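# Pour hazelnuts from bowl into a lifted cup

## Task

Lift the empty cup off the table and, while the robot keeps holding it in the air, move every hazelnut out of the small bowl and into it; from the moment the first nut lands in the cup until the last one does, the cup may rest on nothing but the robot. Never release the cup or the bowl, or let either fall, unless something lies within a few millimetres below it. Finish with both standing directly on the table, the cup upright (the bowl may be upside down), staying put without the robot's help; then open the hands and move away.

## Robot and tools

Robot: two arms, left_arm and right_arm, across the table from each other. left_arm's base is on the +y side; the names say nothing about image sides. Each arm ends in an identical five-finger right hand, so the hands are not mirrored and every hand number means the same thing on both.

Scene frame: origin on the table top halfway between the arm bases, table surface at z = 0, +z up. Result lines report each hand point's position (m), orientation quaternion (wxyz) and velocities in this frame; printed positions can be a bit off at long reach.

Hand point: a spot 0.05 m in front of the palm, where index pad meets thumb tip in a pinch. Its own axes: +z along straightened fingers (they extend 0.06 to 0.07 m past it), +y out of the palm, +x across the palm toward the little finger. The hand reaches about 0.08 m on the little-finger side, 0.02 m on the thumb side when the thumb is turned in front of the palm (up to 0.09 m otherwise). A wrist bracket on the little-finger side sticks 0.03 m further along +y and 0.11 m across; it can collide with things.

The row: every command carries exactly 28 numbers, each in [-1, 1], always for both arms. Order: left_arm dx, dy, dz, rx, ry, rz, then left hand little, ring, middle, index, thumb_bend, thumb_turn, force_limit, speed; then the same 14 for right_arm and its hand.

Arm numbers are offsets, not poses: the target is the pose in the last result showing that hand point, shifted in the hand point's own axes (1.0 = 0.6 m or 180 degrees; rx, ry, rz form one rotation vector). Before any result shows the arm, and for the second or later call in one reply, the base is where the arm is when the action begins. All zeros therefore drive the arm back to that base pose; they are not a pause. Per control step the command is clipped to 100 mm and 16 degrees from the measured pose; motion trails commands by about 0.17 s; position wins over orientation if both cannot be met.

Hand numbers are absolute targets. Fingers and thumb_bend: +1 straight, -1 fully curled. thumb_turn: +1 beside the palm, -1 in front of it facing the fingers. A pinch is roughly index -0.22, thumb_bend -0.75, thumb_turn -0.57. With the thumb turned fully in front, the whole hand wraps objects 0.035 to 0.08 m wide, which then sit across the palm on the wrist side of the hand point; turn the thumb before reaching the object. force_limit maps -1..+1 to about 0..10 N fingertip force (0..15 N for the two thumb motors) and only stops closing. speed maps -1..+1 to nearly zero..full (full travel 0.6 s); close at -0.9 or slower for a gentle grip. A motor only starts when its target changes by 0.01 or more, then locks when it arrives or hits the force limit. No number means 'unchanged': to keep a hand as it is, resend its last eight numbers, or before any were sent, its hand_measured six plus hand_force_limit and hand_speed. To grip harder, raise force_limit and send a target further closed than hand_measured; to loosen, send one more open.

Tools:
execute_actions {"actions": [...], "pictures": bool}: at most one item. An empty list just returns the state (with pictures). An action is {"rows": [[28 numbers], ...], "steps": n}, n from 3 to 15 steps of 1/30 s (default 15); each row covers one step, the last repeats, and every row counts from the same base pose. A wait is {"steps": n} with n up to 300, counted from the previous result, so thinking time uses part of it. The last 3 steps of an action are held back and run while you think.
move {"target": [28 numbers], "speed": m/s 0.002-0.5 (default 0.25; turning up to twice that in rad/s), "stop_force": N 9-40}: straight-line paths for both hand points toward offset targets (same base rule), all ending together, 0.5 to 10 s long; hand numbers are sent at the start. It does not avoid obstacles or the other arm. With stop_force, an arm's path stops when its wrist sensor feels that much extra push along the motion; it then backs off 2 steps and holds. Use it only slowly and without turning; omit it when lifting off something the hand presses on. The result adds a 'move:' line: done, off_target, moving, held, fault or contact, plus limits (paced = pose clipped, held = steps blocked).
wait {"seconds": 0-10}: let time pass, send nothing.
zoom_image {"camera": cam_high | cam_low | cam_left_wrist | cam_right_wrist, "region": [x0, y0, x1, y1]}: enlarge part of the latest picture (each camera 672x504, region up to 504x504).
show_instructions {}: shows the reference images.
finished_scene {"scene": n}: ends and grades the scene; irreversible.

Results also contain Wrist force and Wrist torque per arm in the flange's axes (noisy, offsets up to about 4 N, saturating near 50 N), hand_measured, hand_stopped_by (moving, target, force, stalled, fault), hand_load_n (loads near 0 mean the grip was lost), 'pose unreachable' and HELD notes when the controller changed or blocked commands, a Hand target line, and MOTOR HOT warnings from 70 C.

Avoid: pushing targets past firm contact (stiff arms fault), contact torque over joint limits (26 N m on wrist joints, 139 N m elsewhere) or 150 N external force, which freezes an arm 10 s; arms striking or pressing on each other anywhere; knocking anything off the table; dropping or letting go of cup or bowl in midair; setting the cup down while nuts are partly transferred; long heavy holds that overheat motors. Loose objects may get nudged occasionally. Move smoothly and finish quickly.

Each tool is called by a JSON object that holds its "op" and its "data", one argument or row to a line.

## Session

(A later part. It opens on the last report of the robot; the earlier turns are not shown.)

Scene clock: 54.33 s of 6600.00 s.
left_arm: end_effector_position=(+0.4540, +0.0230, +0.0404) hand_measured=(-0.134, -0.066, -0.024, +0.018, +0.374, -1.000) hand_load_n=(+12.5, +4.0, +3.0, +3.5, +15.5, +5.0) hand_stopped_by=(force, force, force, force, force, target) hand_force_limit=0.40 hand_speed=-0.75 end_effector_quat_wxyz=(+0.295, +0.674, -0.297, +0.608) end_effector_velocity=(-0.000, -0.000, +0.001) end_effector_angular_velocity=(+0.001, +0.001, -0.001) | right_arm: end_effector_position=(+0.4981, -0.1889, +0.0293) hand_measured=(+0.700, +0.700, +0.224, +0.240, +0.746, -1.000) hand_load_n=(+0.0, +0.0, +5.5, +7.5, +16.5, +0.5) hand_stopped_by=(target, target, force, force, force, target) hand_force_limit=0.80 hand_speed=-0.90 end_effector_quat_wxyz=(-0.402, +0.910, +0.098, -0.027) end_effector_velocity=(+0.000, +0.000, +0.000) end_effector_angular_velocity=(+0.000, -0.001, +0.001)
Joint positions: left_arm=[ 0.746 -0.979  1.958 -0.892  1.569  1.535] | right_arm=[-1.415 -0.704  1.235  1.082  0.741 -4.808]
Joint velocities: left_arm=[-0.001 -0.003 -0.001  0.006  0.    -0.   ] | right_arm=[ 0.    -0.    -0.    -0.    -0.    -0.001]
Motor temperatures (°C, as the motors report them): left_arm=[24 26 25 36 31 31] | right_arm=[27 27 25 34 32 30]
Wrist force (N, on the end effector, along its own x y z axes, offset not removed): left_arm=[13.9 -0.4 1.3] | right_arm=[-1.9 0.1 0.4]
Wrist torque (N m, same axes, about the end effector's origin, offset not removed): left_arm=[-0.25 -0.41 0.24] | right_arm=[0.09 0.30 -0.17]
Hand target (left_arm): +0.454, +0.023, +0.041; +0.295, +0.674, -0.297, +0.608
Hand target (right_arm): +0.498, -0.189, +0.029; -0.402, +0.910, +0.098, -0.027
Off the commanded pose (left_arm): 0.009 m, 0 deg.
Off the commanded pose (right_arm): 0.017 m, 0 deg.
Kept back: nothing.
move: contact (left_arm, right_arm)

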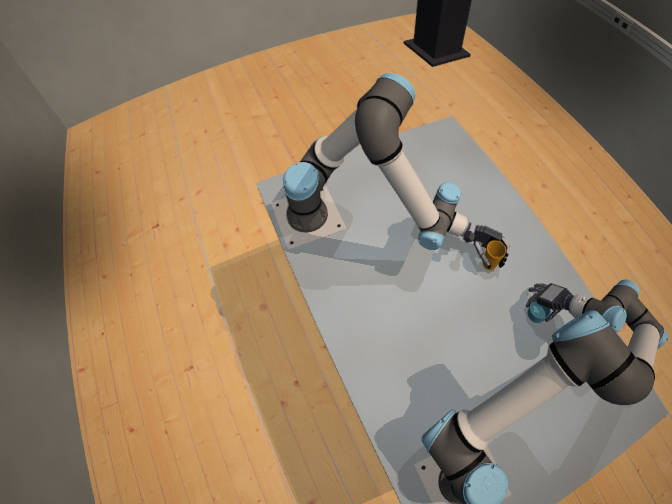

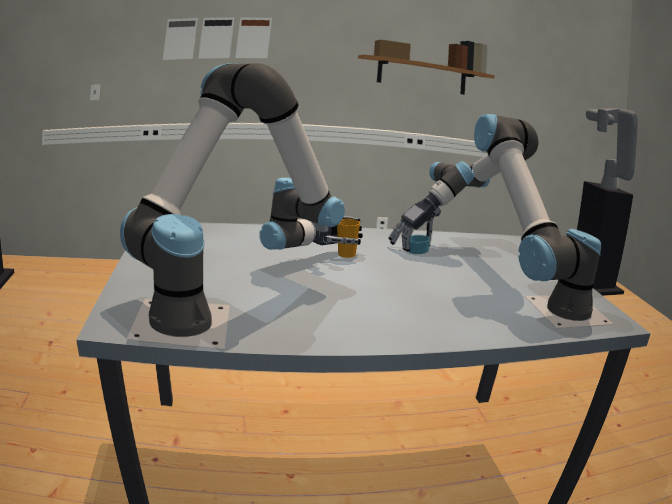

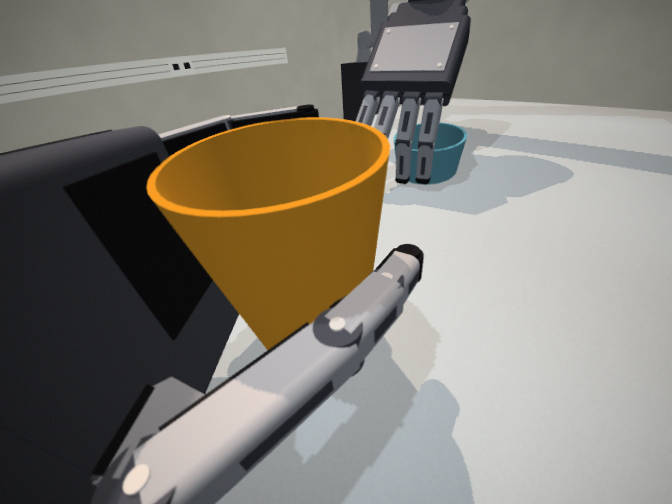

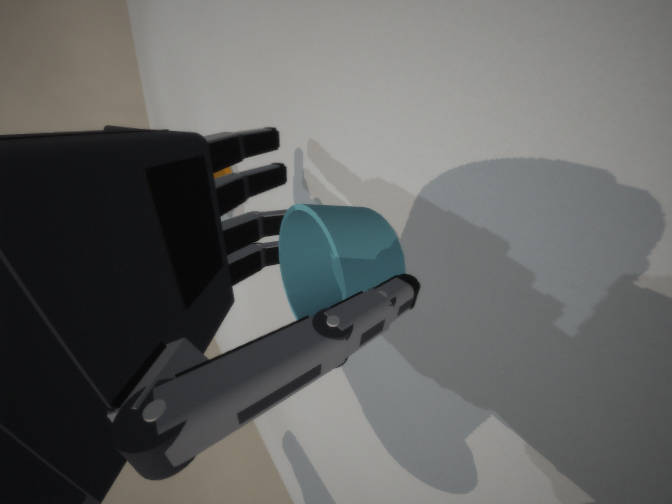

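{"op": "move", "data": {
  "target": [0.002,0,0,0,0,0,-0.8,-0.8,-0.8,-0.8,-0.6,-1,0.4,-0.75,0,0,0,0.054,0,0,0.7,0.7,-0.35,-0.35,0.3,-1,0.8,-0.9],
  "speed": 0.05
}}

{"op": "move", "data": {
  "target": [0,0,0,0,0,0,-0.8,-0.8,-0.8,-0.8,-0.6,-1,0.4,-0.75,0,0.017,0.011,0,0,0,0.7,0.7,-0.35,-0.35,0.3,-1,0.8,-0.9],
  "speed": 0.004,
  "stop_force": 9
}}

{"op": "move", "data": {
  "target": [0,0,0,0,0,0,1,1,1,1,1,-1,0.2,-0.6,0,0,0,0,0,0,0.7,0.7,0.7,0.7,1,-1,0.6,-0.6]
}}

{"op": "move", "data": {
  "target": [0.01,-0.01,-0.22,0,0,0,1,1,1,1,1,-1,0.2,-0.6,0,-0.17,-0.11,0,0,0,0.7,0.7,0.7,0.7,1,-1,0.6,-0.6],
  "speed": 0.12
}}

Scene clock: 56.57 s of 6600.00 s.
left_arm: end_effector_position=(+0.4541, +0.0229, +0.0416) hand_measured=(-0.134, -0.066, -0.024, +0.018, +0.374, -1.000) hand_load_n=(+9.5, +2.5, +3.5, +5.5, +15.0, +9.0) hand_stopped_by=(force, force, force, force, force, target) hand_force_limit=0.40 hand_speed=-0.75 end_effector_quat_wxyz=(+0.295, +0.674, -0.297, +0.608) end_effector_velocity=(+0.001, -0.000, +0.001) end_effector_angular_velocity=(-0.001, -0.001, +0.001) | right_arm: end_effector_position=(+0.4981, -0.1889, +0.0293) hand_measured=(+0.700, +0.700, +0.224, +0.240, +0.746, -1.000) hand_load_n=(+0.0, +0.0, +5.5, +7.5, +16.5, +0.5) hand_stopped_by=(target, target, force, force, force, target) hand_force_limit=0.80 hand_speed=-0.90 end_effector_quat_wxyz=(-0.478, +0.873, +0.096, -0.036) end_effector_velocity=(+0.001, +0.000, -0.000) end_effector_angular_velocity=(+0.013, -0.002, +0.002)
Joint positions: left_arm=[ 0.746 -0.982  1.957 -0.889  1.569  1.535] | right_arm=[-1.474 -0.663  1.271  1.125  0.581 -4.94 ]
Joint velocities: left_arm=[ 0.     0.    -0.001 -0.    -0.001 -0.   ] | right_arm=[-0.004  0.004  0.002  0.004 -0.011 -0.015]
Motor temperatures (°C, as the motors report them): left_arm=[24 26 25 36 31 31] | right_arm=[27 27 25 34 32 30]
Wrist force (N, on the end effector, along its own x y z axes, offset not removed): left_arm=[-1.0 -1.1 -0.1] | right_arm=[-1.0 -0.6 -1.5]
Wrist torque (N m, same axes, about the end effector's origin, offset not removed): left_arm=[-0.28 0.17 -0.01] | right_arm=[0.23 0.21 -0.23]
Hand target (left_arm): +0.454, +0.023, +0.042; +0.295, +0.674, -0.297, +0.608
Hand target (right_arm): +0.498, -0.189, +0.029; -0.478, +0.872, +0.096, -0.036
Off the commanded pose (left_arm): 0.000 m, 0 deg.
Off the commanded pose (right_arm): 0.000 m, 0 deg.
Kept back: nothing.
move: done

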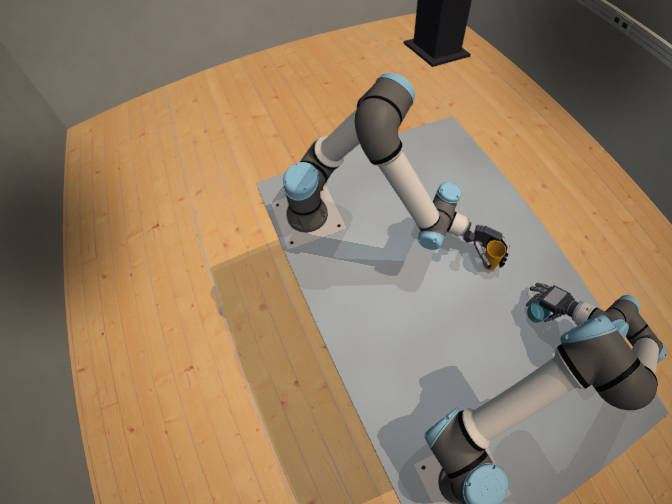

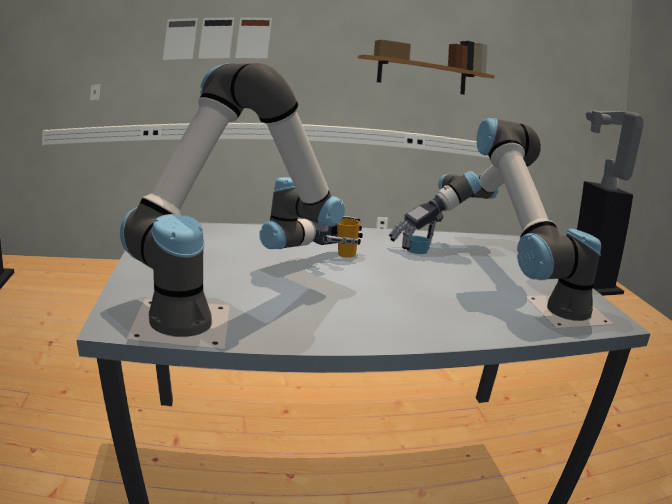

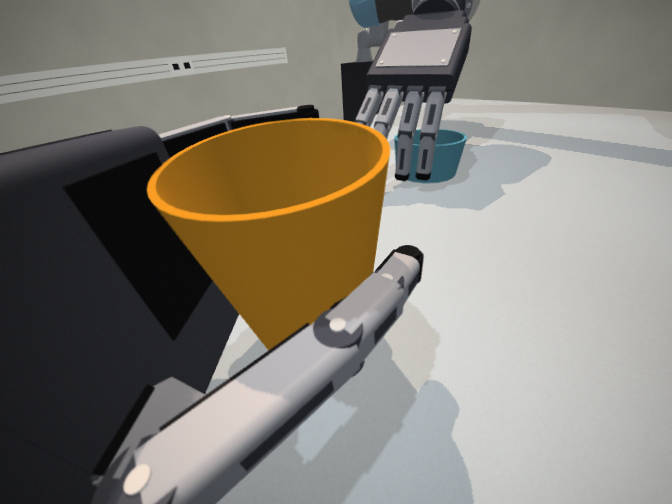

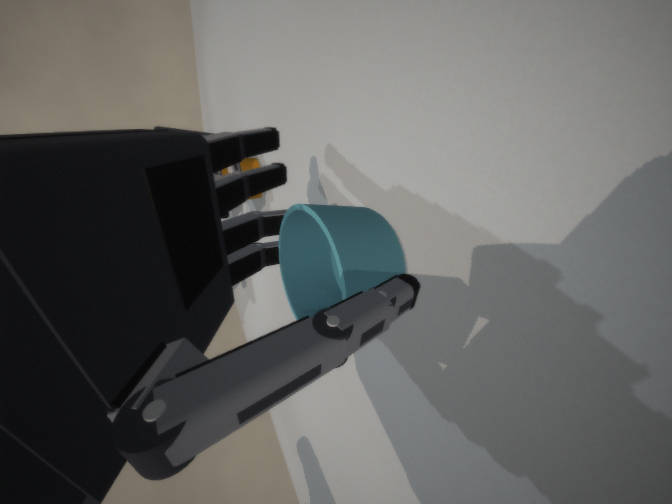

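Scene clock: 57.87 s of 6600.00 s.
left_arm: end_effector_position=(+0.4541, +0.0229, +0.0416) hand_measured=(-0.134, -0.066, -0.024, +0.018, +0.374, -1.000) hand_load_n=(+9.5, +2.5, +3.5, +5.5, +15.0, +9.0) hand_stopped_by=(force, force, force, force, force, target) hand_force_limit=0.40 hand_speed=-0.75 end_effector_quat_wxyz=(+0.295, +0.674, -0.297, +0.608) end_effector_velocity=(+0.000, -0.000, +0.000) end_effector_angular_velocity=(-0.001, +0.001, -0.000) | right_arm: end_effector_position=(+0.4982, -0.1889, +0.0256) hand_measured=(+0.700, +0.700, +0.224, +0.240, +0.746, -1.000) hand_load_n=(+0.0, +0.0, +6.0, +8.5, +16.0, +2.0) hand_stopped_by=(target, target, force, force, force, target) hand_force_limit=0.80 hand_speed=-0.90 end_effector_quat_wxyz=(-0.478, +0.873, +0.096, -0.036) end_effector_velocity=(-0.001, +0.000, +0.001) end_effector_angular_velocity=(+0.000, +0.001, +0.001)
Joint positions: left_arm=[ 0.746 -0.982  1.957 -0.889  1.569  1.535] | right_arm=[-1.474 -0.658  1.272  1.119  0.581 -4.94 ]
Joint velocities: left_arm=[-0.    -0.    -0.001  0.     0.    -0.001] | right_arm=[ 0.001 -0.001 -0.     0.003 -0.    -0.001]
Motor temperatures (°C, as the motors report them): left_arm=[24 26 25 36 31 31] | right_arm=[27 27 25 34 32 30]
Wrist force (N, on the end effector, along its own x y z axes, offset not removed): left_arm=[-2.3 -0.2 -0.1] | right_arm=[-3.9 -13.4 -8.0]
Wrist torque (N m, same axes, about the end effector's origin, offset not removed): left_arm=[-0.05 0.39 0.03] | right_arm=[-0.20 0.40 -0.23]
Hand target (left_arm): +0.454, +0.023, +0.042; +0.295, +0.674, -0.297, +0.608
Hand target (right_arm): +0.498, -0.189, +0.026; -0.478, +0.873, +0.096, -0.036
Off the commanded pose (left_arm): 0.000 m, 0 deg.
Off the commanded pose (right_arm): 0.008 m, 0 deg.
Kept back: nothing.
move: contact (right_arm)

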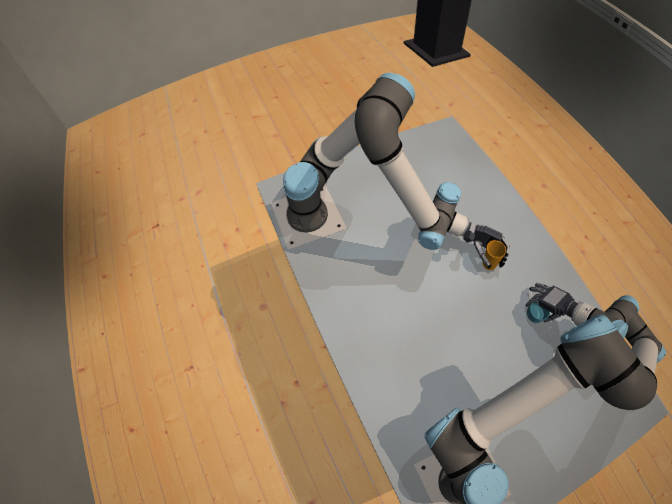

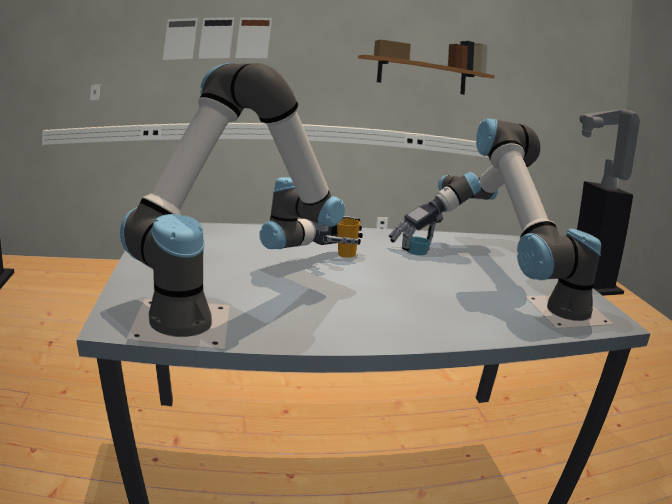

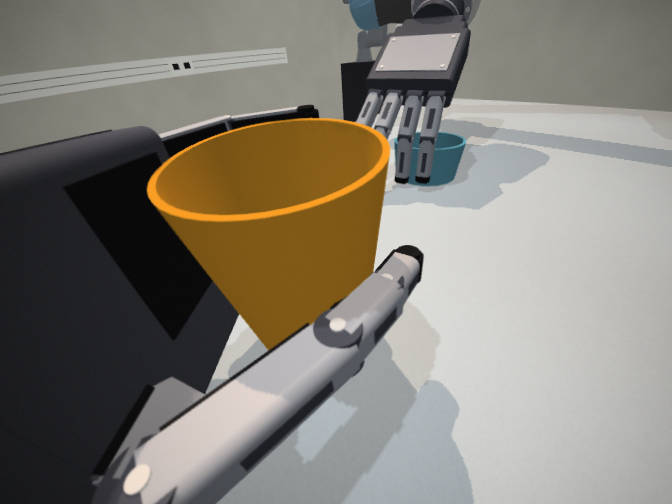

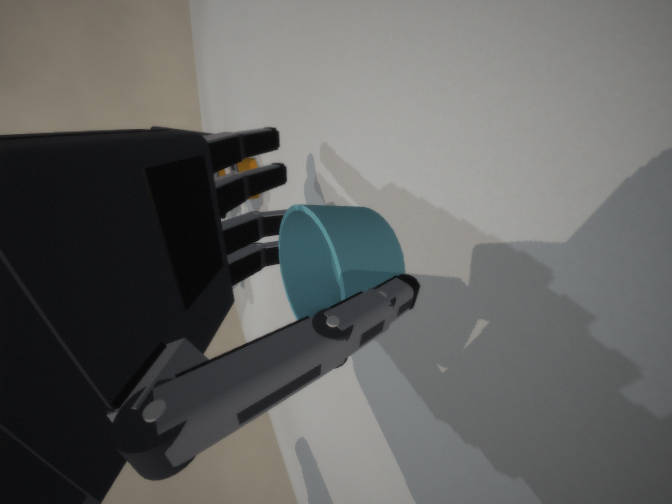

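Scene clock: 59.83 s of 6600.00 s.
left_arm: end_effector_position=(+0.4541, +0.0229, +0.0416) hand_measured=(+1.000, +1.000, +1.000, +1.000, +1.000, -1.000) hand_load_n=(+0.0, +0.0, +0.0, +0.0, +0.0, +0.0) hand_stopped_by=(target, target, target, target, target, target) hand_force_limit=0.20 hand_speed=-0.60 end_effector_quat_wxyz=(+0.295, +0.674, -0.297, +0.608) end_effector_velocity=(-0.000, -0.001, +0.001) end_effector_angular_velocity=(-0.002, +0.001, -0.001) | right_arm: end_effector_position=(+0.4982, -0.1889, +0.0256) hand_measured=(+0.700, +0.700, +0.700, +0.700, +1.000, -1.000) hand_load_n=(+0.0, +0.0, +0.0, +0.0, +0.0, +0.0) hand_stopped_by=(target, target, target, target, target, target) hand_force_limit=0.60 hand_speed=-0.60 end_effector_quat_wxyz=(-0.478, +0.873, +0.096, -0.036) end_effector_velocity=(-0.000, +0.000, +0.000) end_effector_angular_velocity=(+0.001, +0.001, +0.000)
Joint positions: left_arm=[ 0.746 -0.982  1.957 -0.889  1.569  1.535] | right_arm=[-1.474 -0.658  1.272  1.119  0.581 -4.94 ]
Joint velocities: left_arm=[-0.001 -0.001 -0.     0.     0.    -0.002] | right_arm=[ 0.    -0.     0.     0.001 -0.001 -0.   ]
Motor temperatures (°C, as the motors report them): left_arm=[24 26 25 36 31 31] | right_arm=[27 27 25 34 32 30]
Wrist force (N, on the end effector, along its own x y z axes, offset not removed): left_arm=[-0.3 -1.2 -1.0] | right_arm=[0.6 0.2 -1.5]
Wrist torque (N m, same axes, about the end effector's origin, offset not removed): left_arm=[-0.21 0.16 0.02] | right_arm=[0.28 -0.08 0.04]
Hand target (left_arm): +0.454, +0.023, +0.042; +0.295, +0.674, -0.297, +0.608
Hand target (right_arm): +0.498, -0.189, +0.026; -0.478, +0.873, +0.096, -0.036
Off the commanded pose (left_arm): 0.000 m, 0 deg.
Off the commanded pose (right_arm): 0.000 m, 0 deg.
Kept back: nothing.
move: done

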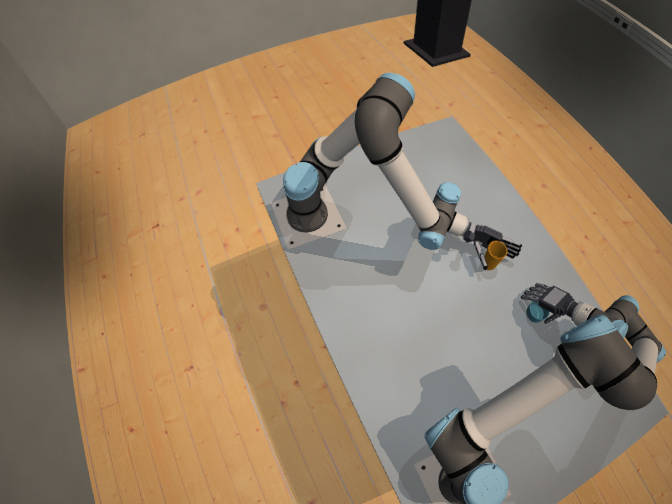

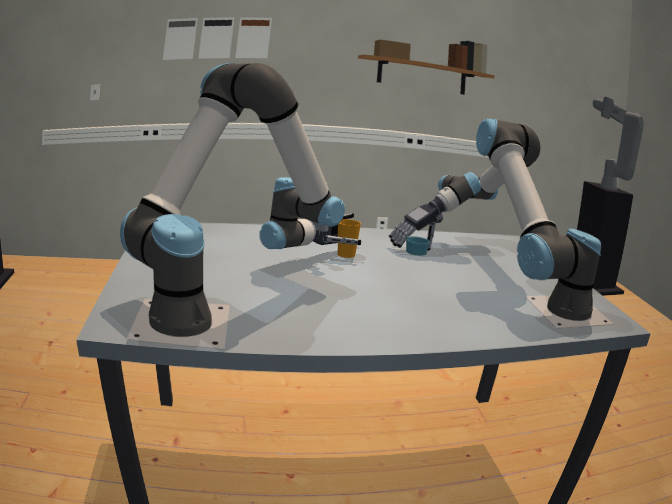

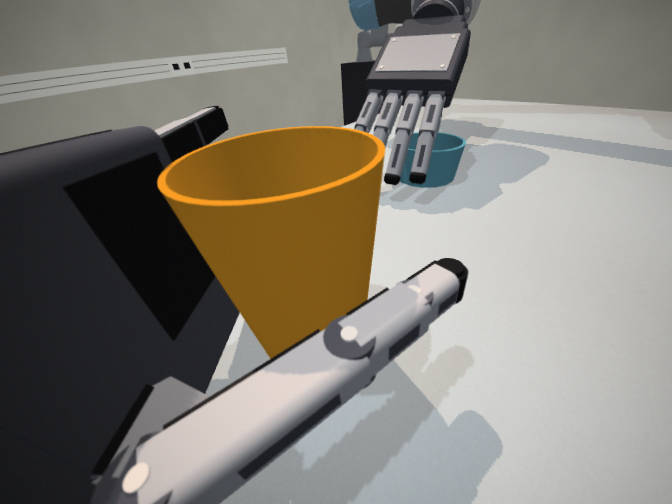

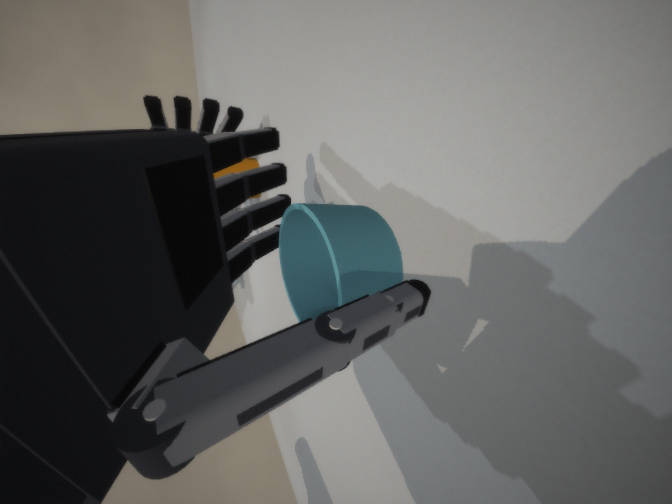

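Scene clock: 61.47 s of 6600.00 s.
left_arm: end_effector_position=(+0.3742, +0.1267, +0.0588) hand_measured=(+1.000, +1.000, +1.000, +1.000, +1.000, -1.000) hand_load_n=(+0.0, +0.0, +0.0, +0.0, +0.0, +0.0) hand_stopped_by=(target, target, target, target, target, target) hand_force_limit=0.20 hand_speed=-0.60 end_effector_quat_wxyz=(+0.295, +0.674, -0.297, +0.608) end_effector_velocity=(-0.000, +0.002, +0.001) end_effector_angular_velocity=(-0.000, -0.001, +0.002) | right_arm: end_effector_position=(+0.4949, -0.1898, +0.1469) hand_measured=(+0.700, +0.700, +0.700, +0.700, +1.000, -1.000) hand_load_n=(+0.0, +0.0, +0.0, +0.0, +0.0, +0.0) hand_stopped_by=(target, target, target, target, target, target) hand_force_limit=0.60 hand_speed=-0.60 end_effector_quat_wxyz=(-0.478, +0.873, +0.096, -0.036) end_effector_velocity=(+0.001, -0.001, +0.001) end_effector_angular_velocity=(-0.000, -0.002, -0.000)
Joint positions: left_arm=[ 0.765 -1.203  2.311 -1.021  1.588  1.536] | right_arm=[-1.476 -0.812  1.214  1.333  0.581 -4.942]
Joint velocities: left_arm=[ 0.002 -0.004  0.004 -0.001  0.     0.001] | right_arm=[-0.001 -0.002 -0.001  0.002  0.001 -0.002]
Motor temperatures (°C, as the motors report them): left_arm=[24 26 25 36 31 31] | right_arm=[27 27 25 34 32 30]
Wrist force (N, on the end effector, along its own x y z axes, offset not removed): left_arm=[0.1 -0.3 2.0] | right_arm=[1.3 0.9 -3.9]
Wrist torque (N m, same axes, about the end effector's origin, offset not removed): left_arm=[-0.20 -0.02 0.10] | right_arm=[0.64 -0.18 0.10]
Hand target (left_arm): +0.374, +0.127, +0.059; +0.295, +0.674, -0.297, +0.608
Hand target (right_arm): +0.495, -0.190, +0.147; -0.478, +0.873, +0.096, -0.036
Off the commanded pose (left_arm): 0.000 m, 0 deg.
Off the commanded pose (right_arm): 0.000 m, 0 deg.
Kept back: nothing.
move: done

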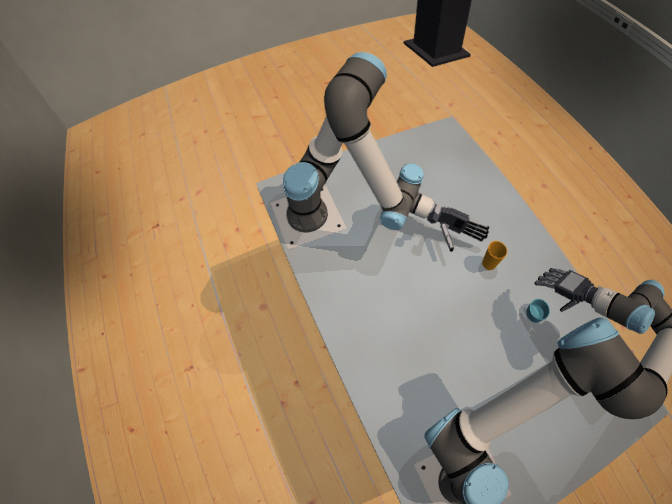

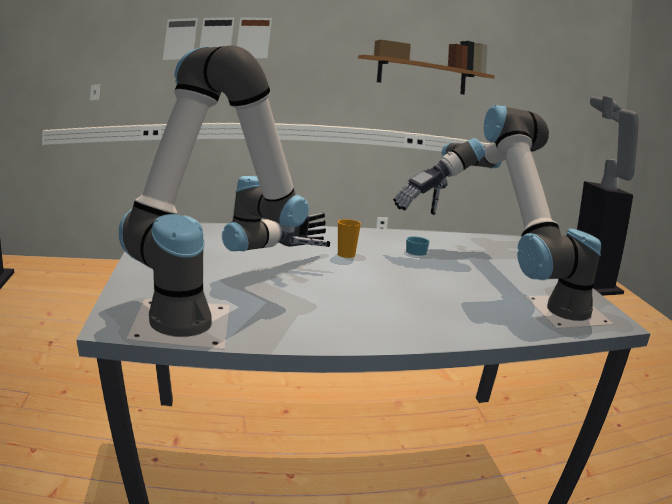

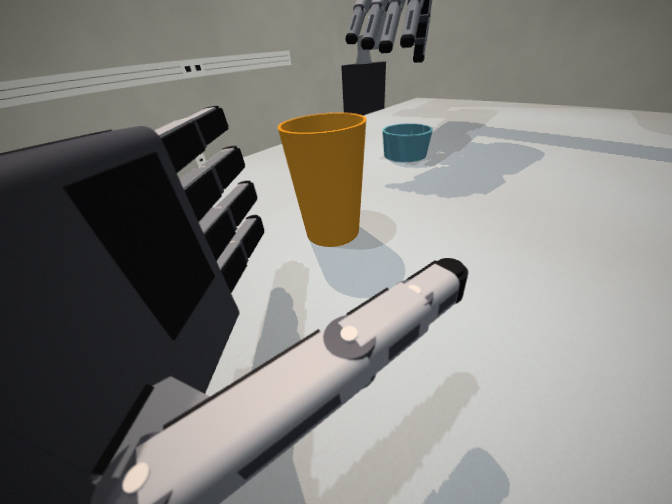

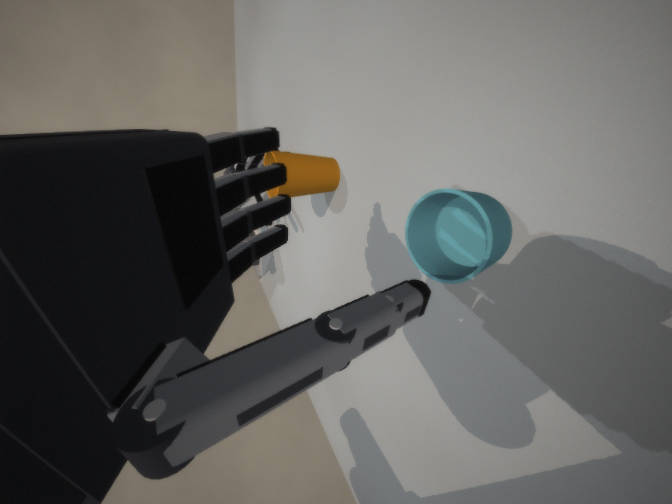

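{"op": "finished_scene", "data": {
  "scene": 2
}}

The scene is finished: the task was done.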